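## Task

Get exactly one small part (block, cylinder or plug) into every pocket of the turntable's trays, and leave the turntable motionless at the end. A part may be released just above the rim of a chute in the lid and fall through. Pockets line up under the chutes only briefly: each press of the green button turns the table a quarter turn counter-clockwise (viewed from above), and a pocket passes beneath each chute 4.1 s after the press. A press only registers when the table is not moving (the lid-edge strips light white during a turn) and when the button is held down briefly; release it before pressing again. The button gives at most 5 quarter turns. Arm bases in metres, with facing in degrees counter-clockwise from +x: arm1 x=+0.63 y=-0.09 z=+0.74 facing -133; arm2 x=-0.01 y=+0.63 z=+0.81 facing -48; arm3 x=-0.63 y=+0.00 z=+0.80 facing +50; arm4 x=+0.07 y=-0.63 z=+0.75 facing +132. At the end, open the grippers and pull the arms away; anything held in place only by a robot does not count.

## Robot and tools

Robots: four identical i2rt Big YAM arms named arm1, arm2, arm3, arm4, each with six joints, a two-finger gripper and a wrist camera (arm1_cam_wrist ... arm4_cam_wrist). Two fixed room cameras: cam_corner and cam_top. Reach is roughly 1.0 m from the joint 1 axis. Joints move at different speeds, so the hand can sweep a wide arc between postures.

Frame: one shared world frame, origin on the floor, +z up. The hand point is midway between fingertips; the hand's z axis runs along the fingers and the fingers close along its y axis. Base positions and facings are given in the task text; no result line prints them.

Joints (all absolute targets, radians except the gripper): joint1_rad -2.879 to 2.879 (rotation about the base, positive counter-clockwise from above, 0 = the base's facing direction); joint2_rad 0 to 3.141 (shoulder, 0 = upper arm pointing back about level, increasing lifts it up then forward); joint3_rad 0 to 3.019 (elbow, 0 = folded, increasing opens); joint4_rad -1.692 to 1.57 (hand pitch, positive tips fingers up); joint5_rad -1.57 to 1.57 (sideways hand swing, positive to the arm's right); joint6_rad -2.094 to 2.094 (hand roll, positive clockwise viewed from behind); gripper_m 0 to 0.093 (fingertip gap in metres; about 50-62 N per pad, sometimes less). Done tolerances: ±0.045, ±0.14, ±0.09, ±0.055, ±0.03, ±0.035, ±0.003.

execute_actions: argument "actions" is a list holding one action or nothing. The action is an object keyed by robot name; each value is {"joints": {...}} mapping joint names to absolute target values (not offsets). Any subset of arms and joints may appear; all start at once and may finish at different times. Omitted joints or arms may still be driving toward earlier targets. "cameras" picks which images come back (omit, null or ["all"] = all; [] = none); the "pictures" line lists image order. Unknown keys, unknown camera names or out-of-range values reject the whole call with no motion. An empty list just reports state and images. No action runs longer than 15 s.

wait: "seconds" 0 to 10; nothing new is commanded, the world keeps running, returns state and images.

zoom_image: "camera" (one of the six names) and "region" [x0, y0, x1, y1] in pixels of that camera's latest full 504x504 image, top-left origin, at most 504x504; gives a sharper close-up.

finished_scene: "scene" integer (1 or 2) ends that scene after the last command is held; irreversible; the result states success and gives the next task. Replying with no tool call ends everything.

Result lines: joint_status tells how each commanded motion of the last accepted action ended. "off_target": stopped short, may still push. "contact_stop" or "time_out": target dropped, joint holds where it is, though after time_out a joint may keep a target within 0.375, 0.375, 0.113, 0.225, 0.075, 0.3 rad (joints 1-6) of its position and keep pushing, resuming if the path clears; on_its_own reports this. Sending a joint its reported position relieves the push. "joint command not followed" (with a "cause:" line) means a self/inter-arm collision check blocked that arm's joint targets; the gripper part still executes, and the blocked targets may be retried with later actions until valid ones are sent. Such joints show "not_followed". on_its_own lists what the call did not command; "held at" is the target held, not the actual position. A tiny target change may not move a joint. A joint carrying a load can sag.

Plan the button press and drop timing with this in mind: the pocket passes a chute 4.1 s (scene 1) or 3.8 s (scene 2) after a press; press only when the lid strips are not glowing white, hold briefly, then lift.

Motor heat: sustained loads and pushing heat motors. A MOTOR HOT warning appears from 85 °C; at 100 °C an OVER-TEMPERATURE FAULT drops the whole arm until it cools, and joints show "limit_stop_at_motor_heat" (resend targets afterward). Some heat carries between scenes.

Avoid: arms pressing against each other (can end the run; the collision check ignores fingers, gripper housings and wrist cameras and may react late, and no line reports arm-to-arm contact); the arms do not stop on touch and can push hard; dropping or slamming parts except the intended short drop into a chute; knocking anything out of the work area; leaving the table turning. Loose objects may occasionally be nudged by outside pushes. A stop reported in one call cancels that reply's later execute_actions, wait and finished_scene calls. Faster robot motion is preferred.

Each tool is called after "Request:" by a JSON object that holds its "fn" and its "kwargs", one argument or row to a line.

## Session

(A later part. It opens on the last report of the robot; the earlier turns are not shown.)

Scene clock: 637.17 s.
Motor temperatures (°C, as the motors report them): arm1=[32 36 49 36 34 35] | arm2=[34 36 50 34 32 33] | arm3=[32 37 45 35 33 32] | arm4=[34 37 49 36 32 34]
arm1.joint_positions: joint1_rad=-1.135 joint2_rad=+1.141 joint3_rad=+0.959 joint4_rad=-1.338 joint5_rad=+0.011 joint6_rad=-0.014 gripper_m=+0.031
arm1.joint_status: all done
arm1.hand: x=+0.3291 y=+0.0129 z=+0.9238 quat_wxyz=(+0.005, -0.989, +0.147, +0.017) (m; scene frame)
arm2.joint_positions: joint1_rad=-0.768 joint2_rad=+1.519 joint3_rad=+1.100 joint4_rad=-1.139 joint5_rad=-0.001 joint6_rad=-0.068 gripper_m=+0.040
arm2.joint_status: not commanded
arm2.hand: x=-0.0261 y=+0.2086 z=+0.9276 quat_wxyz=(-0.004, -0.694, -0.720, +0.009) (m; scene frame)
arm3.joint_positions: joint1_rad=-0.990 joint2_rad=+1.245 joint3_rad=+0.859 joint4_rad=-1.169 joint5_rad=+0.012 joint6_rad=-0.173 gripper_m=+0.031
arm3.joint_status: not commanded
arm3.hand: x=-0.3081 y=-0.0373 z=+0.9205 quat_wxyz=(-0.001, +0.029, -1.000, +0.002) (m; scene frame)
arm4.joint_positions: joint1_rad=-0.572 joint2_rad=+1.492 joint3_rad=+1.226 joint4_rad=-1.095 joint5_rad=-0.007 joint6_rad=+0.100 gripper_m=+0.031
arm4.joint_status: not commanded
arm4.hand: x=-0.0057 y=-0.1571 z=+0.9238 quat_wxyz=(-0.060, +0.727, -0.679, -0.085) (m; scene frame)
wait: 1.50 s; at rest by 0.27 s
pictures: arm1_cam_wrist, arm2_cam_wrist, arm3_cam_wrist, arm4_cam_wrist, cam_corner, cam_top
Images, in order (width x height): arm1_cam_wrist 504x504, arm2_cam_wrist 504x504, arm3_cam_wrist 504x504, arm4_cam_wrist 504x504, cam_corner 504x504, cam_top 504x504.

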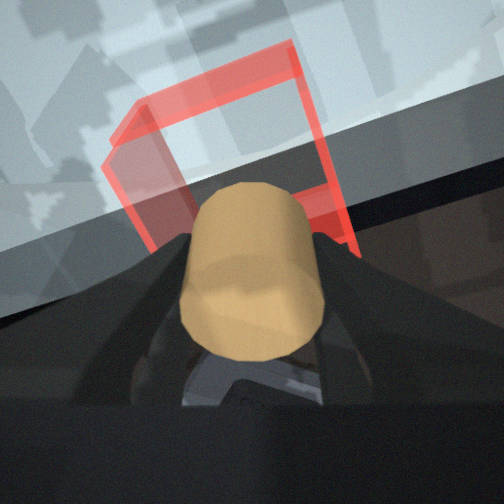

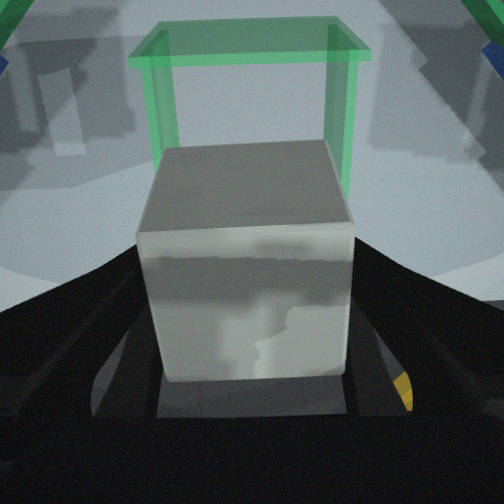

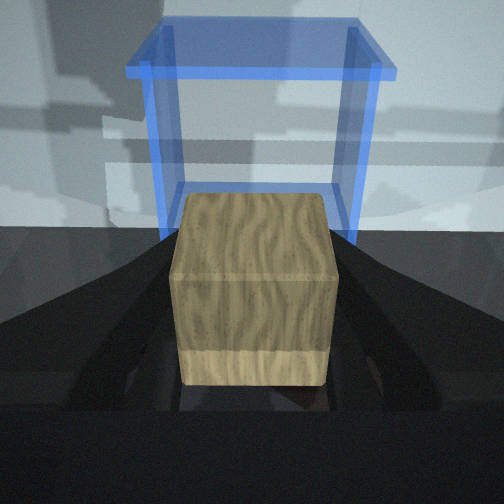

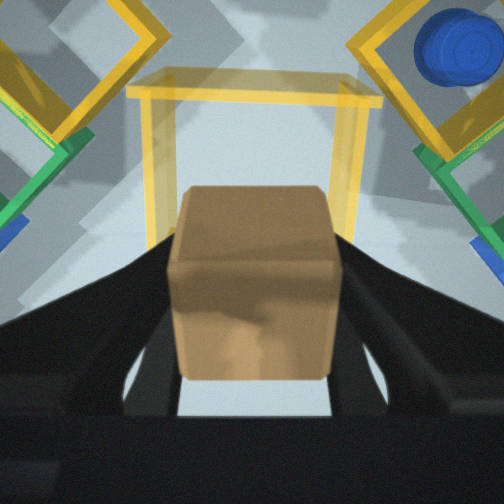

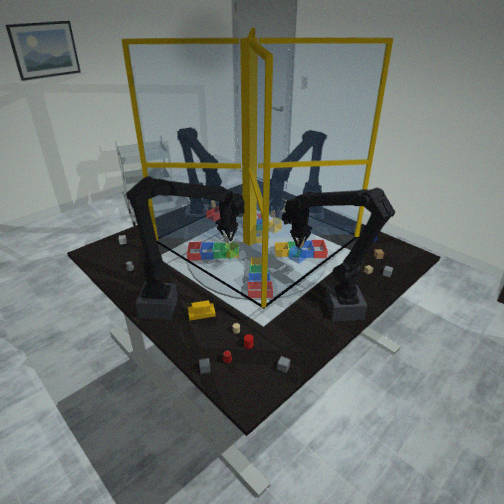

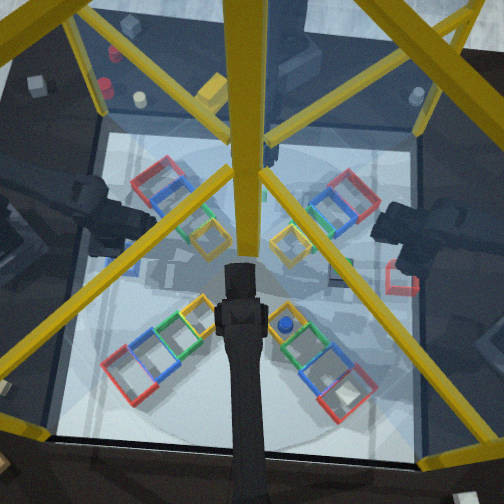

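Request:
{"fn": "execute_actions", "kwargs": {
  "actions": [
    {"arm1":{"joints":{"joint1_rad":-1.005,"joint3_rad":1.41,"joint4_rad":-1.45}}}
  ],
  "cameras": []
}}

Request:
{"fn": "execute_actions", "kwargs": {
  "actions": [
    {"arm1":{"joints":{"joint2_rad":1.49}}}
  ],
  "cameras": []
}}

Request:
{"fn": "execute_actions", "kwargs": {
  "actions": [
    {"arm1":{"joints":{"joint2_rad":1.61}}}
  ],
  "cameras": ["arm1_cam_wrist","cam_top"]
}}

Request:
{"fn": "execute_actions", "kwargs": {
  "actions": [
    {"arm1":{"joints":{"joint2_rad":1.45}}}
  ],
  "cameras": ["cam_top","cam_corner"]
}}

Scene clock: 653.03 s.
Motor temperatures (°C, as the motors report them): arm1=[32 35 49 35 34 35] | arm2=[34 36 50 34 32 33] | arm3=[32 37 45 35 33 32] | arm4=[34 37 49 36 32 34]
arm1.joint_positions: joint1_rad=-1.003 joint2_rad=+1.145 joint3_rad=+1.372 joint4_rad=-1.436 joint5_rad=+0.011 joint6_rad=-0.014 gripper_m=+0.031
arm1.joint_status: all done
arm1.hand: x=+0.2452 y=-0.0128 z=+1.0940 quat_wxyz=(+0.018, -0.982, +0.081, +0.172) (m; scene frame)
arm2.joint_positions: joint1_rad=-0.768 joint2_rad=+1.519 joint3_rad=+1.100 joint4_rad=-1.139 joint5_rad=-0.001 joint6_rad=-0.068 gripper_m=+0.040
arm2.joint_status: not commanded
arm2.hand: x=-0.0261 y=+0.2086 z=+0.9276 quat_wxyz=(-0.004, -0.694, -0.720, +0.009) (m; scene frame)
arm3.joint_positions: joint1_rad=-0.990 joint2_rad=+1.245 joint3_rad=+0.859 joint4_rad=-1.169 joint5_rad=+0.012 joint6_rad=-0.173 gripper_m=+0.031
arm3.joint_status: not commanded
arm3.hand: x=-0.3081 y=-0.0373 z=+0.9205 quat_wxyz=(-0.001, +0.029, -1.000, +0.002) (m; scene frame)
arm4.joint_positions: joint1_rad=-0.572 joint2_rad=+1.492 joint3_rad=+1.226 joint4_rad=-1.095 joint5_rad=-0.007 joint6_rad=+0.100 gripper_m=+0.031
arm4.joint_status: not commanded
arm4.hand: x=-0.0057 y=-0.1571 z=+0.9238 quat_wxyz=(-0.060, +0.727, -0.679, -0.085) (m; scene frame)
pictures: none
No camera images: the call's "cameras" was empty. Leave "cameras" out to get every camera's image.

Scene clock: 654.30 s.
Motor temperatures (°C, as the motors report them): arm1=[32 35 49 35 34 35] | arm2=[34 36 50 34 32 33] | arm3=[32 37 45 35 33 32] | arm4=[34 37 49 36 32 34]
arm1.joint_positions: joint1_rad=-1.003 joint2_rad=+1.499 joint3_rad=+1.380 joint4_rad=-1.437 joint5_rad=+0.011 joint6_rad=-0.014 gripper_m=+0.031
arm1.joint_status: all done
arm1.hand: x=+0.1890 y=-0.0039 z=+0.9557 quat_wxyz=(+0.001, -0.997, +0.081, +0.000) (m; scene frame)
arm2.joint_positions: joint1_rad=-0.768 joint2_rad=+1.519 joint3_rad=+1.100 joint4_rad=-1.139 joint5_rad=-0.001 joint6_rad=-0.068 gripper_m=+0.040
arm2.joint_status: not commanded
arm2.hand: x=-0.0261 y=+0.2086 z=+0.9276 quat_wxyz=(-0.004, -0.694, -0.720, +0.009) (m; scene frame)
arm3.joint_positions: joint1_rad=-0.990 joint2_rad=+1.245 joint3_rad=+0.859 joint4_rad=-1.169 joint5_rad=+0.012 joint6_rad=-0.173 gripper_m=+0.031
arm3.joint_status: not commanded
arm3.hand: x=-0.3081 y=-0.0373 z=+0.9205 quat_wxyz=(-0.001, +0.029, -1.000, +0.002) (m; scene frame)
arm4.joint_positions: joint1_rad=-0.572 joint2_rad=+1.492 joint3_rad=+1.226 joint4_rad=-1.095 joint5_rad=-0.007 joint6_rad=+0.100 gripper_m=+0.031
arm4.joint_status: not commanded
arm4.hand: x=-0.0057 y=-0.1571 z=+0.9238 quat_wxyz=(-0.060, +0.727, -0.679, -0.085) (m; scene frame)
pictures: none
No camera images: the call's "cameras" was empty. Leave "cameras" out to get every camera's image.

Scene clock: 655.20 s.
Motor temperatures (°C, as the motors report them): arm1=[32 35 49 35 34 35] | arm2=[34 36 50 34 32 33] | arm3=[32 37 45 35 33 32] | arm4=[34 37 49 36 32 34]
arm1.joint_positions: joint1_rad=-1.003 joint2_rad=+1.576 joint3_rad=+1.389 joint4_rad=-1.443 joint5_rad=+0.011 joint6_rad=-0.014 gripper_m=+0.031
arm1.joint_status: all done
arm1.hand: x=+0.1824 y=-0.0030 z=+0.9259 quat_wxyz=(-0.002, -0.996, +0.081, -0.037) (m; scene frame)
arm2.joint_positions: joint1_rad=-0.768 joint2_rad=+1.519 joint3_rad=+1.100 joint4_rad=-1.139 joint5_rad=-0.001 joint6_rad=-0.068 gripper_m=+0.040
arm2.joint_status: not commanded
arm2.hand: x=-0.0261 y=+0.2086 z=+0.9276 quat_wxyz=(-0.004, -0.694, -0.720, +0.009) (m; scene frame)
arm3.joint_positions: joint1_rad=-0.990 joint2_rad=+1.245 joint3_rad=+0.859 joint4_rad=-1.169 joint5_rad=+0.012 joint6_rad=-0.173 gripper_m=+0.031
arm3.joint_status: not commanded
arm3.hand: x=-0.3081 y=-0.0373 z=+0.9205 quat_wxyz=(-0.001, +0.029, -1.000, +0.002) (m; scene frame)
arm4.joint_positions: joint1_rad=-0.572 joint2_rad=+1.492 joint3_rad=+1.226 joint4_rad=-1.095 joint5_rad=-0.007 joint6_rad=+0.100 gripper_m=+0.031
arm4.joint_status: not commanded
arm4.hand: x=-0.0057 y=-0.1571 z=+0.9238 quat_wxyz=(-0.060, +0.727, -0.679, -0.085) (m; scene frame)
pictures: arm1_cam_wrist, cam_top
Images, in order (width x height): arm1_cam_wrist 504x504, cam_top 504x504.

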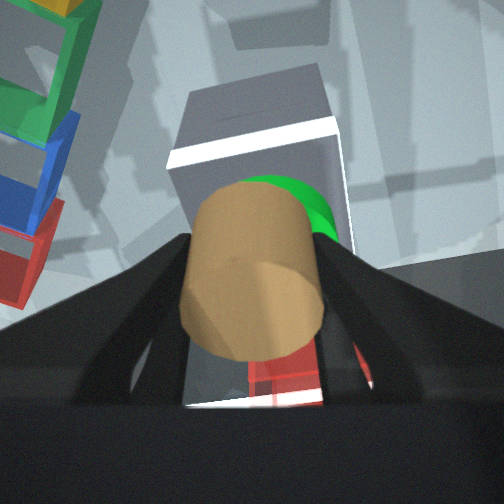

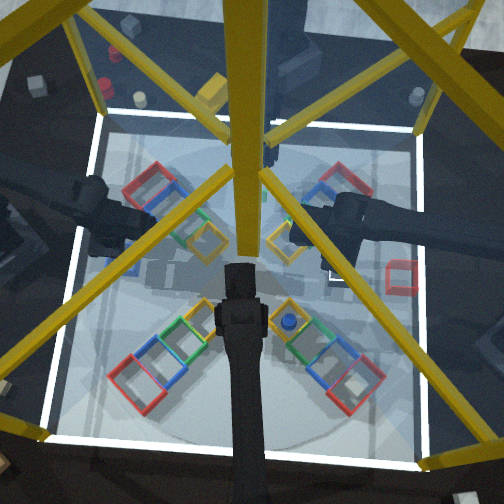

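Scene clock: 656.23 s.
Motor temperatures (°C, as the motors report them): arm1=[32 35 49 35 34 35] | arm2=[34 36 50 34 32 33] | arm3=[32 37 45 35 33 32] | arm4=[34 37 49 36 32 34]
arm1.joint_positions: joint1_rad=-1.003 joint2_rad=+1.432 joint3_rad=+1.389 joint4_rad=-1.443 joint5_rad=+0.011 joint6_rad=-0.014 gripper_m=+0.031
arm1.joint_status: all done
arm1.hand: x=+0.1947 y=-0.0047 z=+0.9874 quat_wxyz=(+0.005, -0.996, +0.081, +0.035) (m; scene frame)
arm2.joint_positions: joint1_rad=-0.768 joint2_rad=+1.519 joint3_rad=+1.100 joint4_rad=-1.139 joint5_rad=-0.001 joint6_rad=-0.068 gripper_m=+0.040
arm2.joint_status: not commanded
arm2.hand: x=-0.0261 y=+0.2086 z=+0.9276 quat_wxyz=(-0.004, -0.694, -0.720, +0.009) (m; scene frame)
arm3.joint_positions: joint1_rad=-0.990 joint2_rad=+1.245 joint3_rad=+0.859 joint4_rad=-1.169 joint5_rad=+0.012 joint6_rad=-0.173 gripper_m=+0.031
arm3.joint_status: not commanded
arm3.hand: x=-0.3081 y=-0.0373 z=+0.9205 quat_wxyz=(-0.001, +0.029, -1.000, +0.002) (m; scene frame)
arm4.joint_positions: joint1_rad=-0.572 joint2_rad=+1.492 joint3_rad=+1.226 joint4_rad=-1.095 joint5_rad=-0.007 joint6_rad=+0.100 gripper_m=+0.031
arm4.joint_status: not commanded
arm4.hand: x=-0.0057 y=-0.1571 z=+0.9238 quat_wxyz=(-0.060, +0.727, -0.679, -0.085) (m; scene frame)
pictures: cam_corner, cam_top
Images, in order (width x height): cam_corner 504x504, cam_top 504x504.

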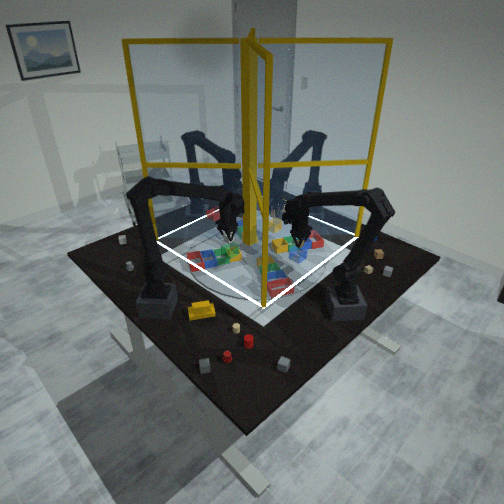

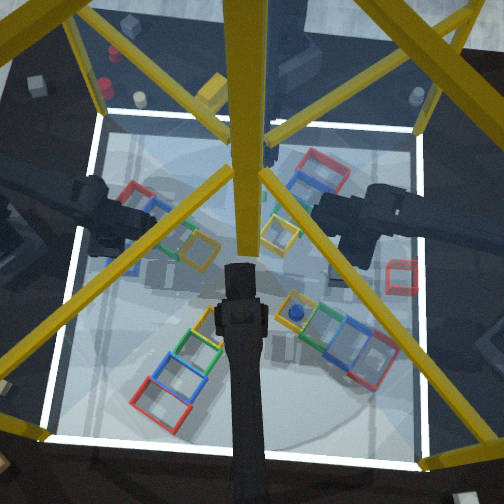

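Request:
{"fn": "wait", "kwargs": {
  "seconds": 0.3
}}

Request:
{"fn": "wait", "kwargs": {
  "seconds": 0.4
}}

Request:
{"fn": "wait", "kwargs": {
  "seconds": 0.5
}}

Request:
{"fn": "wait", "kwargs": {
  "seconds": 1.0
}}

Request:
{"fn": "wait", "kwargs": {
  "seconds": 1.0
}}

Scene clock: 660.47 s.
Motor temperatures (°C, as the motors report them): arm1=[32 36 49 35 34 35] | arm2=[34 36 50 34 32 33] | arm3=[32 37 45 35 33 32] | arm4=[34 37 49 36 32 34]
arm1.joint_positions: joint1_rad=-1.003 joint2_rad=+1.432 joint3_rad=+1.389 joint4_rad=-1.443 joint5_rad=+0.011 joint6_rad=-0.014 gripper_m=+0.031
arm1.joint_status: all done
arm1.hand: x=+0.1947 y=-0.0047 z=+0.9874 quat_wxyz=(+0.005, -0.996, +0.081, +0.035) (m; scene frame)
arm2.joint_positions: joint1_rad=-0.768 joint2_rad=+1.519 joint3_rad=+1.100 joint4_rad=-1.139 joint5_rad=-0.001 joint6_rad=-0.068 gripper_m=+0.040
arm2.joint_status: not commanded
arm2.hand: x=-0.0261 y=+0.2086 z=+0.9276 quat_wxyz=(-0.004, -0.694, -0.720, +0.009) (m; scene frame)
arm3.joint_positions: joint1_rad=-0.990 joint2_rad=+1.245 joint3_rad=+0.859 joint4_rad=-1.169 joint5_rad=+0.012 joint6_rad=-0.173 gripper_m=+0.031
arm3.joint_status: not commanded
arm3.hand: x=-0.3081 y=-0.0373 z=+0.9205 quat_wxyz=(-0.001, +0.029, -1.000, +0.002) (m; scene frame)
arm4.joint_positions: joint1_rad=-0.572 joint2_rad=+1.492 joint3_rad=+1.226 joint4_rad=-1.095 joint5_rad=-0.007 joint6_rad=+0.100 gripper_m=+0.031
arm4.joint_status: not commanded
arm4.hand: x=-0.0057 y=-0.1571 z=+0.9238 quat_wxyz=(-0.060, +0.727, -0.679, -0.085) (m; scene frame)
wait: 0.30 s; at rest from the start
pictures: arm1_cam_wrist, arm2_cam_wrist, arm3_cam_wrist, arm4_cam_wrist, cam_corner, cam_top
Images, in order (width x height): arm1_cam_wrist 504x504, arm2_cam_wrist 504x504, arm3_cam_wrist 504x504, arm4_cam_wrist 504x504, cam_corner 504x504, cam_top 504x504.

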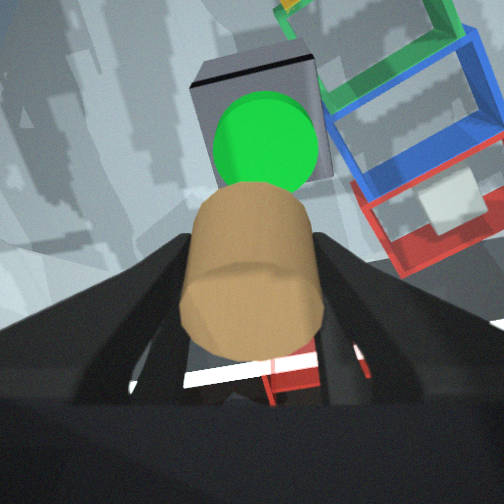

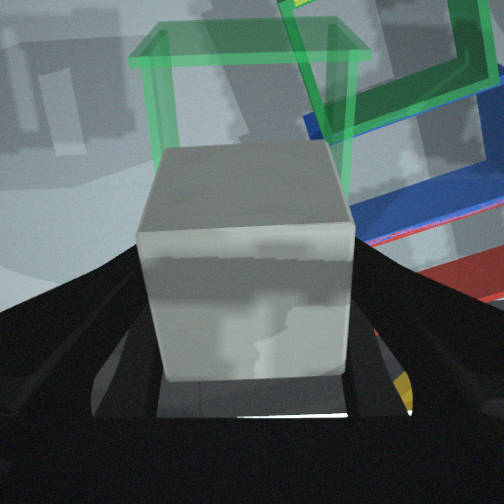

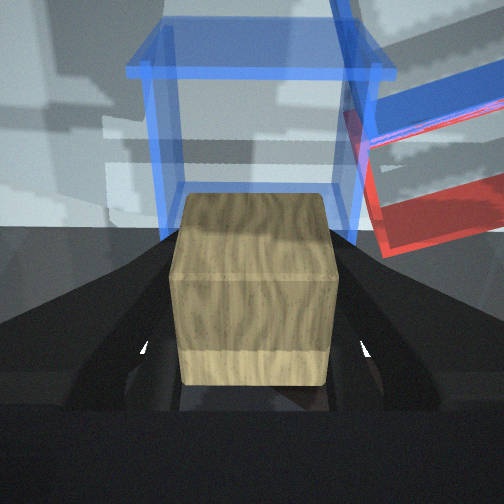

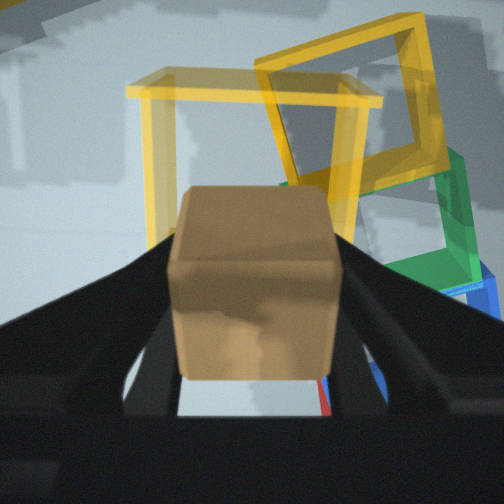

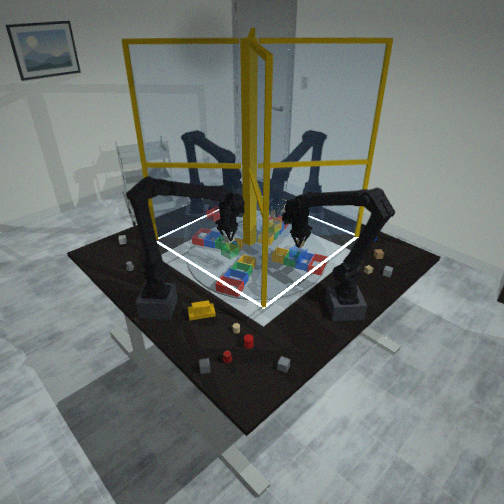

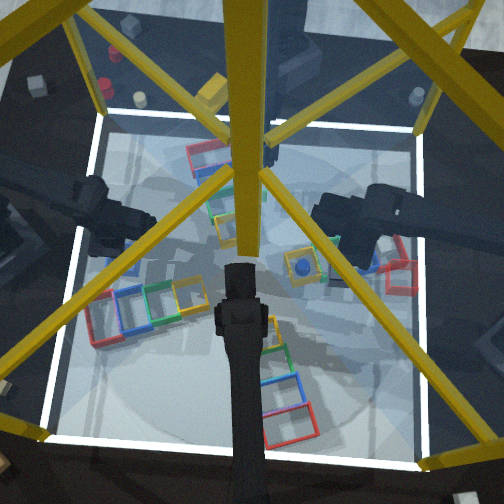

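Scene clock: 660.87 s.
Motor temperatures (°C, as the motors report them): arm1=[32 36 49 35 34 35] | arm2=[34 36 50 34 32 33] | arm3=[32 37 45 35 33 32] | arm4=[34 37 49 36 32 34]
arm1.joint_positions: joint1_rad=-1.003 joint2_rad=+1.432 joint3_rad=+1.389 joint4_rad=-1.443 joint5_rad=+0.011 joint6_rad=-0.014 gripper_m=+0.031
arm1.joint_status: all done
arm1.hand: x=+0.1947 y=-0.0047 z=+0.9874 quat_wxyz=(+0.005, -0.996, +0.081, +0.035) (m; scene frame)
arm2.joint_positions: joint1_rad=-0.768 joint2_rad=+1.519 joint3_rad=+1.100 joint4_rad=-1.139 joint5_rad=-0.001 joint6_rad=-0.068 gripper_m=+0.040
arm2.joint_status: not commanded
arm2.hand: x=-0.0261 y=+0.2086 z=+0.9276 quat_wxyz=(-0.004, -0.694, -0.720, +0.009) (m; scene frame)
arm3.joint_positions: joint1_rad=-0.990 joint2_rad=+1.245 joint3_rad=+0.859 joint4_rad=-1.169 joint5_rad=+0.012 joint6_rad=-0.173 gripper_m=+0.031
arm3.joint_status: not commanded
arm3.hand: x=-0.3081 y=-0.0373 z=+0.9205 quat_wxyz=(-0.001, +0.029, -1.000, +0.002) (m; scene frame)
arm4.joint_positions: joint1_rad=-0.572 joint2_rad=+1.492 joint3_rad=+1.226 joint4_rad=-1.095 joint5_rad=-0.007 joint6_rad=+0.100 gripper_m=+0.031
arm4.joint_status: not commanded
arm4.hand: x=-0.0057 y=-0.1571 z=+0.9238 quat_wxyz=(-0.060, +0.727, -0.679, -0.085) (m; scene frame)
wait: 0.40 s; at rest by 0.27 s
pictures: arm1_cam_wrist, arm2_cam_wrist, arm3_cam_wrist, arm4_cam_wrist, cam_corner, cam_top
Images, in order (width x height): arm1_cam_wrist 504x504, arm2_cam_wrist 504x504, arm3_cam_wrist 504x504, arm4_cam_wrist 504x504, cam_corner 504x504, cam_top 504x504.

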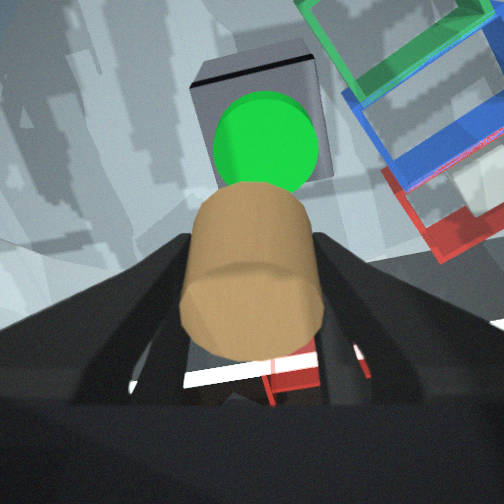

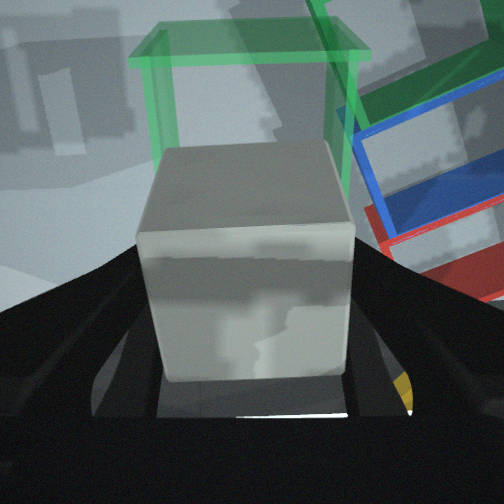

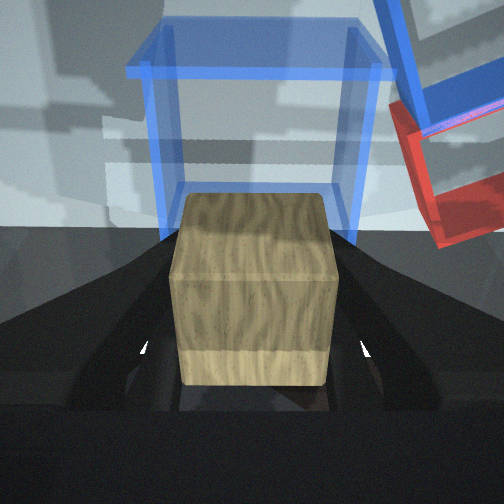

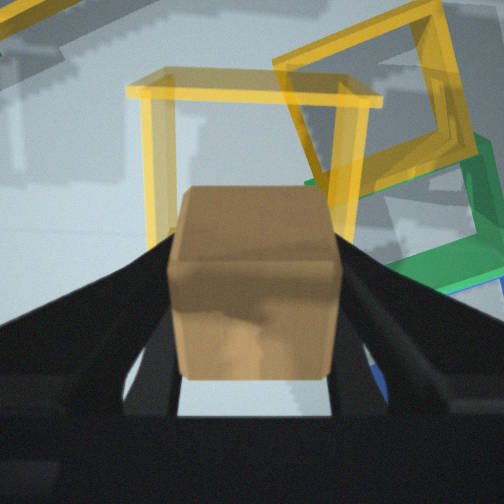

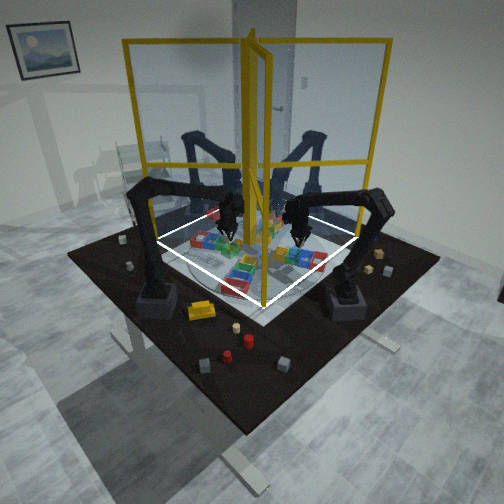

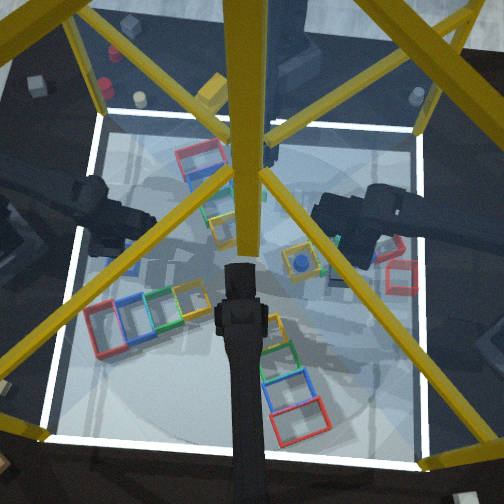

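Scene clock: 661.37 s.
Motor temperatures (°C, as the motors report them): arm1=[32 36 49 35 34 35] | arm2=[34 36 50 34 32 33] | arm3=[32 37 45 35 33 32] | arm4=[34 37 49 36 32 34]
arm1.joint_positions: joint1_rad=-1.003 joint2_rad=+1.432 joint3_rad=+1.389 joint4_rad=-1.443 joint5_rad=+0.011 joint6_rad=-0.014 gripper_m=+0.031
arm1.joint_status: all done
arm1.hand: x=+0.1947 y=-0.0047 z=+0.9874 quat_wxyz=(+0.005, -0.996, +0.081, +0.035) (m; scene frame)
arm2.joint_positions: joint1_rad=-0.768 joint2_rad=+1.519 joint3_rad=+1.100 joint4_rad=-1.139 joint5_rad=-0.001 joint6_rad=-0.068 gripper_m=+0.040
arm2.joint_status: not commanded
arm2.hand: x=-0.0261 y=+0.2086 z=+0.9276 quat_wxyz=(-0.004, -0.694, -0.720, +0.009) (m; scene frame)
arm3.joint_positions: joint1_rad=-0.990 joint2_rad=+1.245 joint3_rad=+0.859 joint4_rad=-1.169 joint5_rad=+0.012 joint6_rad=-0.173 gripper_m=+0.031
arm3.joint_status: not commanded
arm3.hand: x=-0.3081 y=-0.0373 z=+0.9205 quat_wxyz=(-0.001, +0.029, -1.000, +0.002) (m; scene frame)
arm4.joint_positions: joint1_rad=-0.572 joint2_rad=+1.492 joint3_rad=+1.226 joint4_rad=-1.095 joint5_rad=-0.007 joint6_rad=+0.100 gripper_m=+0.031
arm4.joint_status: not commanded
arm4.hand: x=-0.0057 y=-0.1571 z=+0.9238 quat_wxyz=(-0.060, +0.727, -0.679, -0.085) (m; scene frame)
wait: 0.50 s; at rest by 0.27 s
pictures: arm1_cam_wrist, arm2_cam_wrist, arm3_cam_wrist, arm4_cam_wrist, cam_corner, cam_top
Images, in order (width x height): arm1_cam_wrist 504x504, arm2_cam_wrist 504x504, arm3_cam_wrist 504x504, arm4_cam_wrist 504x504, cam_corner 504x504, cam_top 504x504.

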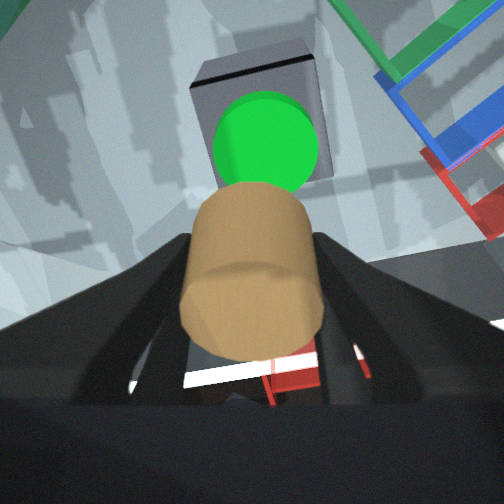

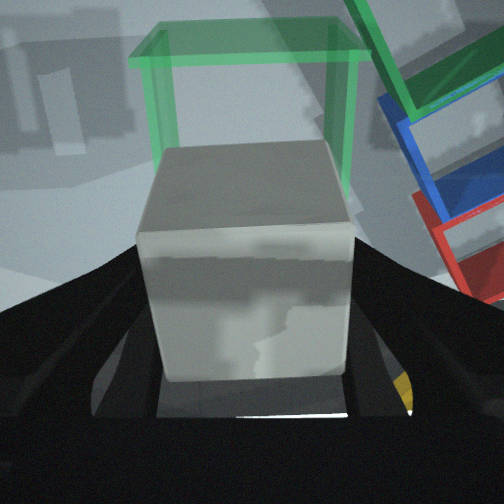

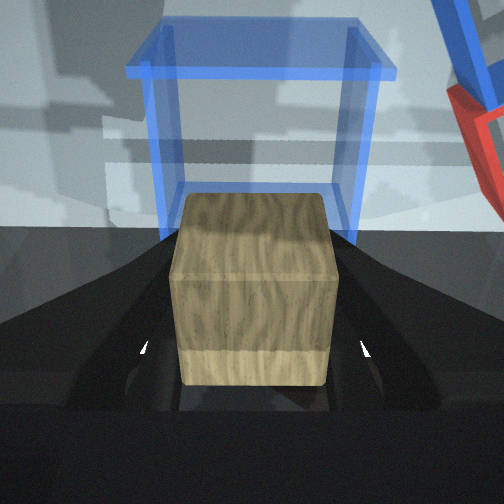

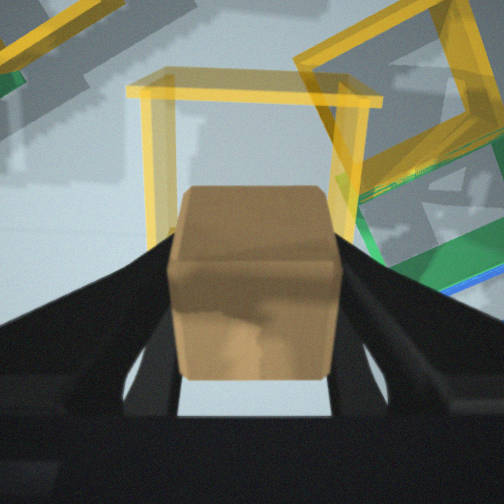

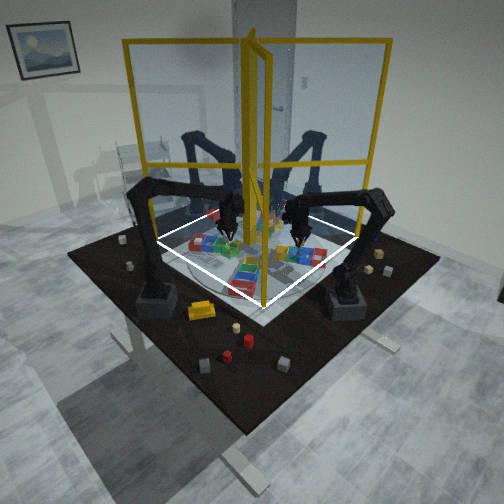

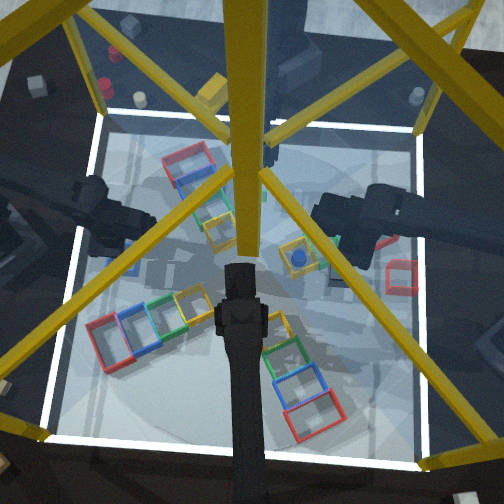

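Scene clock: 662.37 s.
Motor temperatures (°C, as the motors report them): arm1=[32 36 49 35 34 35] | arm2=[34 36 50 34 32 33] | arm3=[32 37 45 35 33 32] | arm4=[34 37 49 36 32 34]
arm1.joint_positions: joint1_rad=-1.003 joint2_rad=+1.432 joint3_rad=+1.389 joint4_rad=-1.443 joint5_rad=+0.011 joint6_rad=-0.014 gripper_m=+0.031
arm1.joint_status: all done
arm1.hand: x=+0.1947 y=-0.0047 z=+0.9874 quat_wxyz=(+0.005, -0.996, +0.081, +0.035) (m; scene frame)
arm2.joint_positions: joint1_rad=-0.768 joint2_rad=+1.519 joint3_rad=+1.100 joint4_rad=-1.139 joint5_rad=-0.001 joint6_rad=-0.068 gripper_m=+0.040
arm2.joint_status: not commanded
arm2.hand: x=-0.0261 y=+0.2086 z=+0.9276 quat_wxyz=(-0.004, -0.694, -0.720, +0.009) (m; scene frame)
arm3.joint_positions: joint1_rad=-0.990 joint2_rad=+1.245 joint3_rad=+0.859 joint4_rad=-1.169 joint5_rad=+0.012 joint6_rad=-0.173 gripper_m=+0.031
arm3.joint_status: not commanded
arm3.hand: x=-0.3081 y=-0.0373 z=+0.9205 quat_wxyz=(-0.001, +0.029, -1.000, +0.002) (m; scene frame)
arm4.joint_positions: joint1_rad=-0.572 joint2_rad=+1.492 joint3_rad=+1.226 joint4_rad=-1.095 joint5_rad=-0.007 joint6_rad=+0.100 gripper_m=+0.031
arm4.joint_status: not commanded
arm4.hand: x=-0.0057 y=-0.1571 z=+0.9238 quat_wxyz=(-0.060, +0.727, -0.679, -0.085) (m; scene frame)
wait: 1.00 s; at rest by 0.27 s
pictures: arm1_cam_wrist, arm2_cam_wrist, arm3_cam_wrist, arm4_cam_wrist, cam_corner, cam_top
Images, in order (width x height): arm1_cam_wrist 504x504, arm2_cam_wrist 504x504, arm3_cam_wrist 504x504, arm4_cam_wrist 504x504, cam_corner 504x504, cam_top 504x504.

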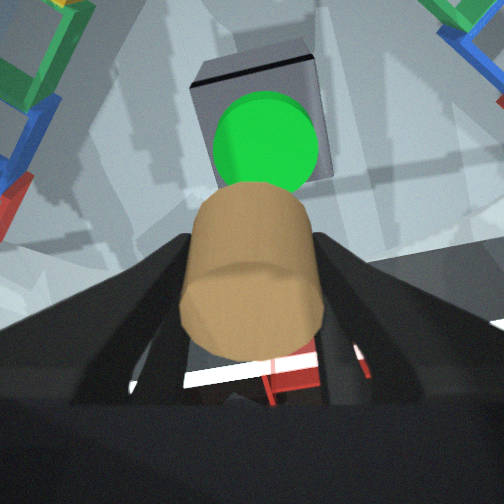

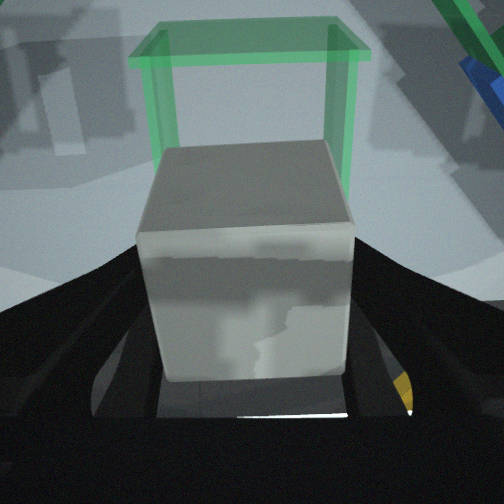

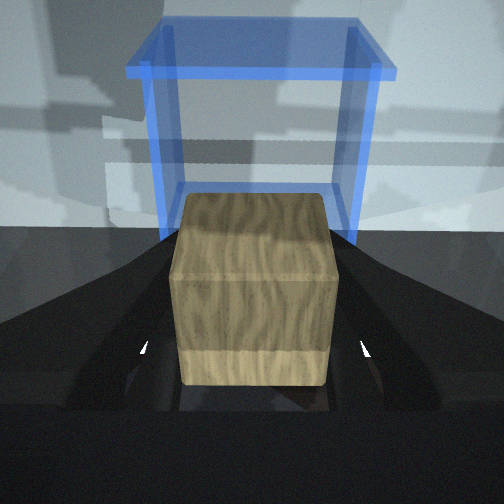

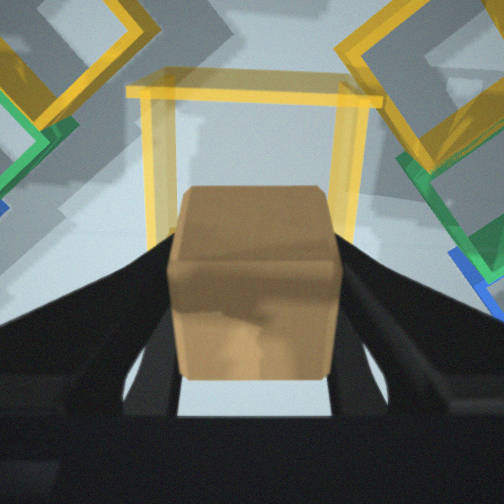

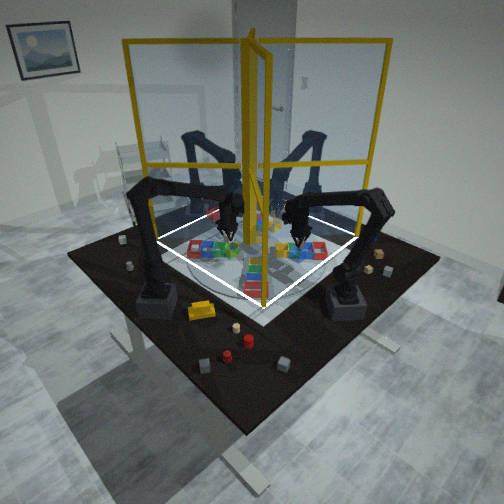

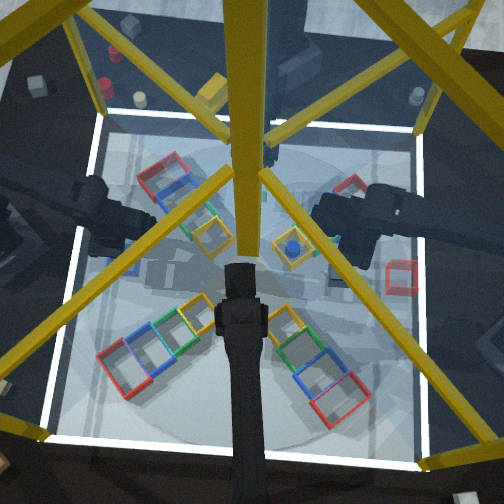

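Scene clock: 663.37 s.
Motor temperatures (°C, as the motors report them): arm1=[32 36 49 35 34 35] | arm2=[34 36 50 34 32 33] | arm3=[32 37 45 35 33 32] | arm4=[34 37 49 36 32 34]
arm1.joint_positions: joint1_rad=-1.003 joint2_rad=+1.432 joint3_rad=+1.389 joint4_rad=-1.443 joint5_rad=+0.011 joint6_rad=-0.014 gripper_m=+0.031
arm1.joint_status: all done
arm1.hand: x=+0.1947 y=-0.0047 z=+0.9874 quat_wxyz=(+0.005, -0.996, +0.081, +0.035) (m; scene frame)
arm2.joint_positions: joint1_rad=-0.768 joint2_rad=+1.519 joint3_rad=+1.100 joint4_rad=-1.139 joint5_rad=-0.001 joint6_rad=-0.068 gripper_m=+0.040
arm2.joint_status: not commanded
arm2.hand: x=-0.0261 y=+0.2086 z=+0.9276 quat_wxyz=(-0.004, -0.694, -0.720, +0.009) (m; scene frame)
arm3.joint_positions: joint1_rad=-0.990 joint2_rad=+1.245 joint3_rad=+0.859 joint4_rad=-1.169 joint5_rad=+0.012 joint6_rad=-0.173 gripper_m=+0.031
arm3.joint_status: not commanded
arm3.hand: x=-0.3081 y=-0.0373 z=+0.9205 quat_wxyz=(-0.001, +0.029, -1.000, +0.002) (m; scene frame)
arm4.joint_positions: joint1_rad=-0.572 joint2_rad=+1.492 joint3_rad=+1.226 joint4_rad=-1.095 joint5_rad=-0.007 joint6_rad=+0.100 gripper_m=+0.031
arm4.joint_status: not commanded
arm4.hand: x=-0.0057 y=-0.1571 z=+0.9238 quat_wxyz=(-0.060, +0.727, -0.679, -0.085) (m; scene frame)
wait: 1.00 s; at rest by 0.27 s
pictures: arm1_cam_wrist, arm2_cam_wrist, arm3_cam_wrist, arm4_cam_wrist, cam_corner, cam_top
Images, in order (width x height): arm1_cam_wrist 504x504, arm2_cam_wrist 504x504, arm3_cam_wrist 504x504, arm4_cam_wrist 504x504, cam_corner 504x504, cam_top 504x504.

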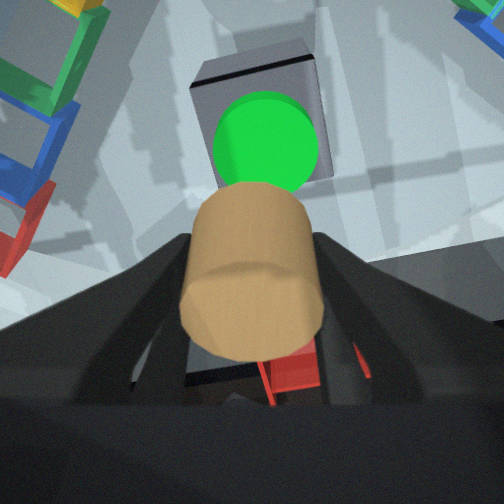

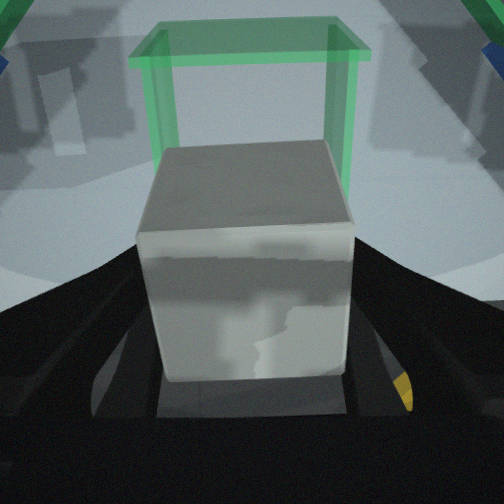

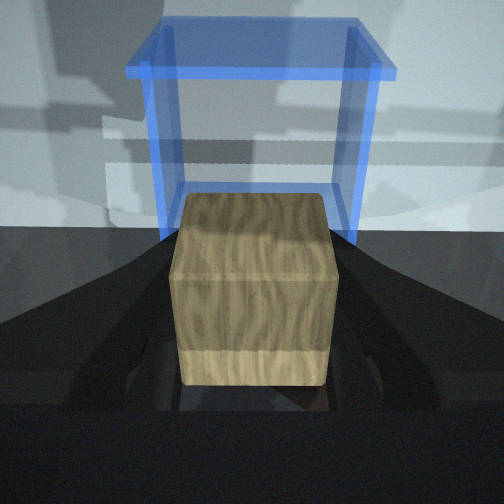

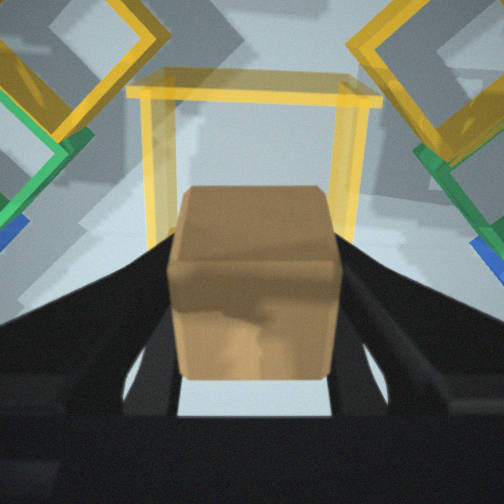

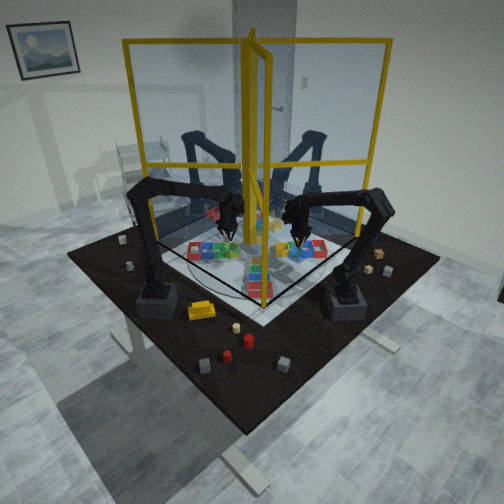

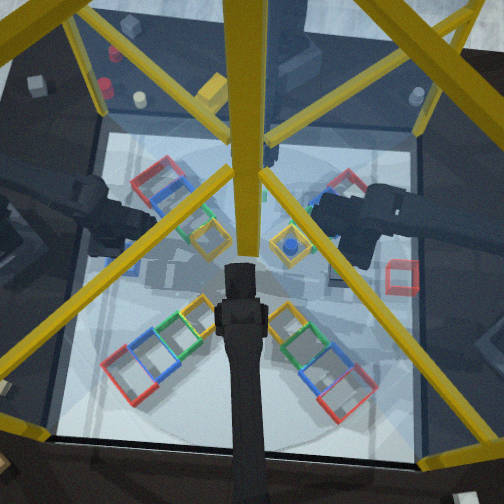

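Request:
{"fn": "execute_actions", "kwargs": {
  "actions": [
    {"arm1":{"joints":{"joint2_rad":1.49}}}
  ],
  "cameras": ["arm1_cam_wrist"]
}}

Scene clock: 713.47 s.
Motor temperatures (°C, as the motors report them): arm1=[32 36 50 35 34 35] | arm2=[34 36 50 34 32 33] | arm3=[32 37 45 35 33 32] | arm4=[34 37 49 36 32 34]
arm1.joint_positions: joint1_rad=-1.003 joint2_rad=+1.474 joint3_rad=+1.389 joint4_rad=-1.443 joint5_rad=+0.011 joint6_rad=-0.014 gripper_m=+0.031
arm1.joint_status: all done
arm1.hand: x=+0.1902 y=-0.0040 z=+0.9697 quat_wxyz=(+0.003, -0.997, +0.081, +0.014) (m; scene frame)
arm2.joint_positions: joint1_rad=-0.768 joint2_rad=+1.519 joint3_rad=+1.100 joint4_rad=-1.139 joint5_rad=-0.001 joint6_rad=-0.068 gripper_m=+0.040
arm2.joint_status: not commanded
arm2.hand: x=-0.0261 y=+0.2086 z=+0.9276 quat_wxyz=(-0.004, -0.694, -0.720, +0.009) (m; scene frame)
arm3.joint_positions: joint1_rad=-0.990 joint2_rad=+1.245 joint3_rad=+0.859 joint4_rad=-1.169 joint5_rad=+0.012 joint6_rad=-0.173 gripper_m=+0.031
arm3.joint_status: not commanded
arm3.hand: x=-0.3081 y=-0.0373 z=+0.9205 quat_wxyz=(-0.001, +0.029, -1.000, +0.002) (m; scene frame)
arm4.joint_positions: joint1_rad=-0.572 joint2_rad=+1.492 joint3_rad=+1.226 joint4_rad=-1.095 joint5_rad=-0.007 joint6_rad=+0.100 gripper_m=+0.031
arm4.joint_status: not commanded
arm4.hand: x=-0.0057 y=-0.1571 z=+0.9238 quat_wxyz=(-0.060, +0.727, -0.679, -0.085) (m; scene frame)
pictures: arm1_cam_wrist
Images, in order (width x height): arm1_cam_wrist 504x504.

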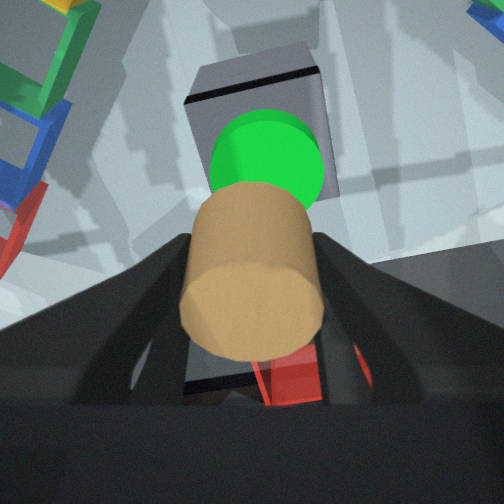

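Request:
{"fn": "execute_actions", "kwargs": {
  "actions": []
}}

Scene clock: 735.80 s.
Motor temperatures (°C, as the motors report them): arm1=[32 36 51 35 34 35] | arm2=[34 36 50 34 32 33] | arm3=[32 37 45 35 33 32] | arm4=[34 37 48 36 32 34]
arm1.joint_positions: joint1_rad=-1.003 joint2_rad=+1.474 joint3_rad=+1.389 joint4_rad=-1.443 joint5_rad=+0.011 joint6_rad=-0.014 gripper_m=+0.031
arm1.joint_status: all done
arm1.hand: x=+0.1902 y=-0.0040 z=+0.9697 quat_wxyz=(+0.003, -0.997, +0.081, +0.014) (m; scene frame)
arm2.joint_positions: joint1_rad=-0.768 joint2_rad=+1.519 joint3_rad=+1.100 joint4_rad=-1.139 joint5_rad=-0.001 joint6_rad=-0.068 gripper_m=+0.040
arm2.joint_status: not commanded
arm2.hand: x=-0.0261 y=+0.2086 z=+0.9276 quat_wxyz=(-0.004, -0.694, -0.720, +0.009) (m; scene frame)
arm3.joint_positions: joint1_rad=-0.990 joint2_rad=+1.245 joint3_rad=+0.859 joint4_rad=-1.169 joint5_rad=+0.012 joint6_rad=-0.173 gripper_m=+0.031
arm3.joint_status: not commanded
arm3.hand: x=-0.3081 y=-0.0373 z=+0.9205 quat_wxyz=(-0.001, +0.029, -1.000, +0.002) (m; scene frame)
arm4.joint_positions: joint1_rad=-0.572 joint2_rad=+1.492 joint3_rad=+1.226 joint4_rad=-1.095 joint5_rad=-0.007 joint6_rad=+0.100 gripper_m=+0.031
arm4.joint_status: not commanded
arm4.hand: x=-0.0057 y=-0.1571 z=+0.9238 quat_wxyz=(-0.060, +0.727, -0.679, -0.085) (m; scene frame)
pictures: arm1_cam_wrist, arm2_cam_wrist, arm3_cam_wrist, arm4_cam_wrist, cam_corner, cam_top
Images, in order (width x height): arm1_cam_wrist 504x504, arm2_cam_wrist 504x504, arm3_cam_wrist 504x504, arm4_cam_wrist 504x504, cam_corner 504x504, cam_top 504x504.

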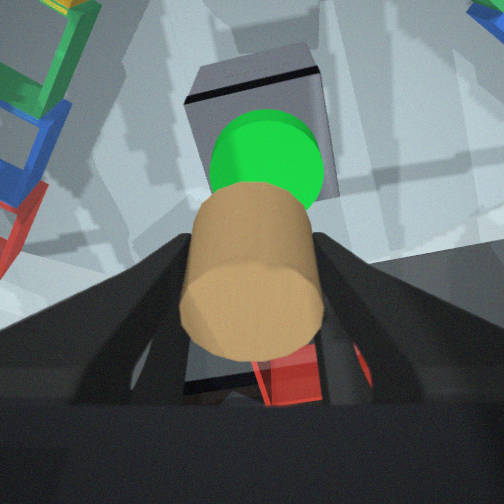

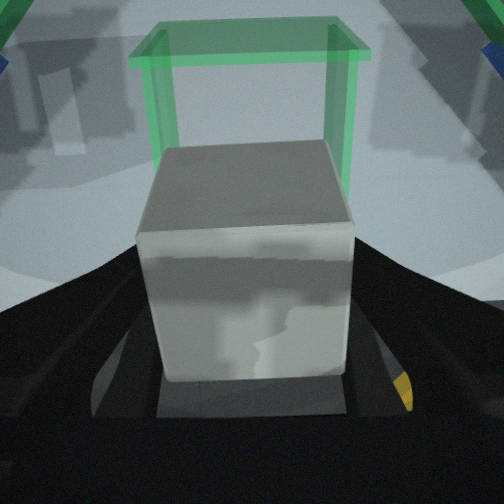

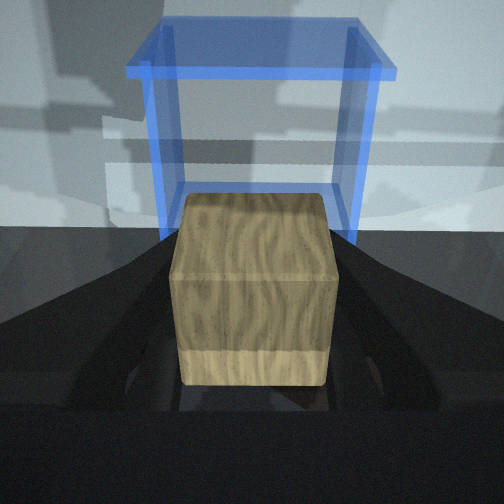

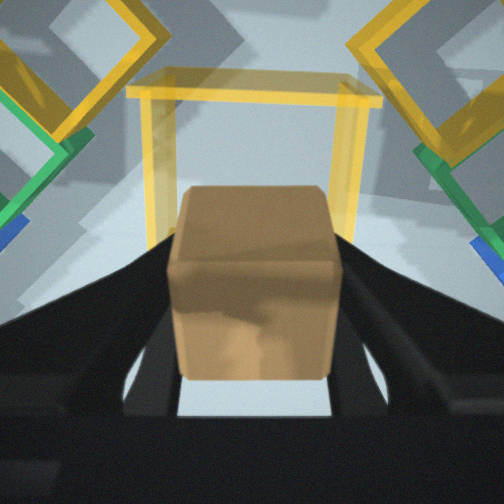

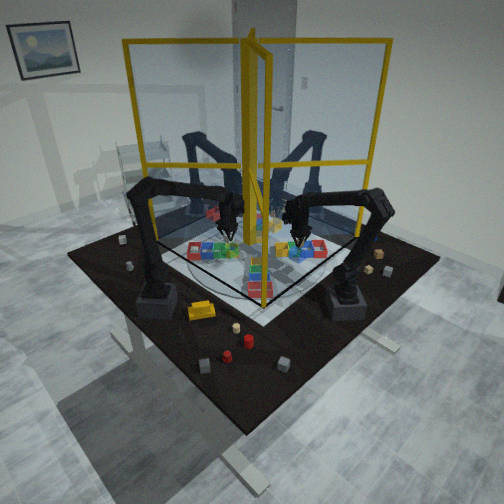

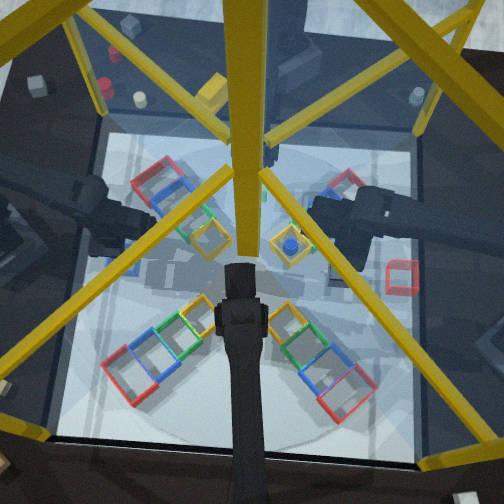

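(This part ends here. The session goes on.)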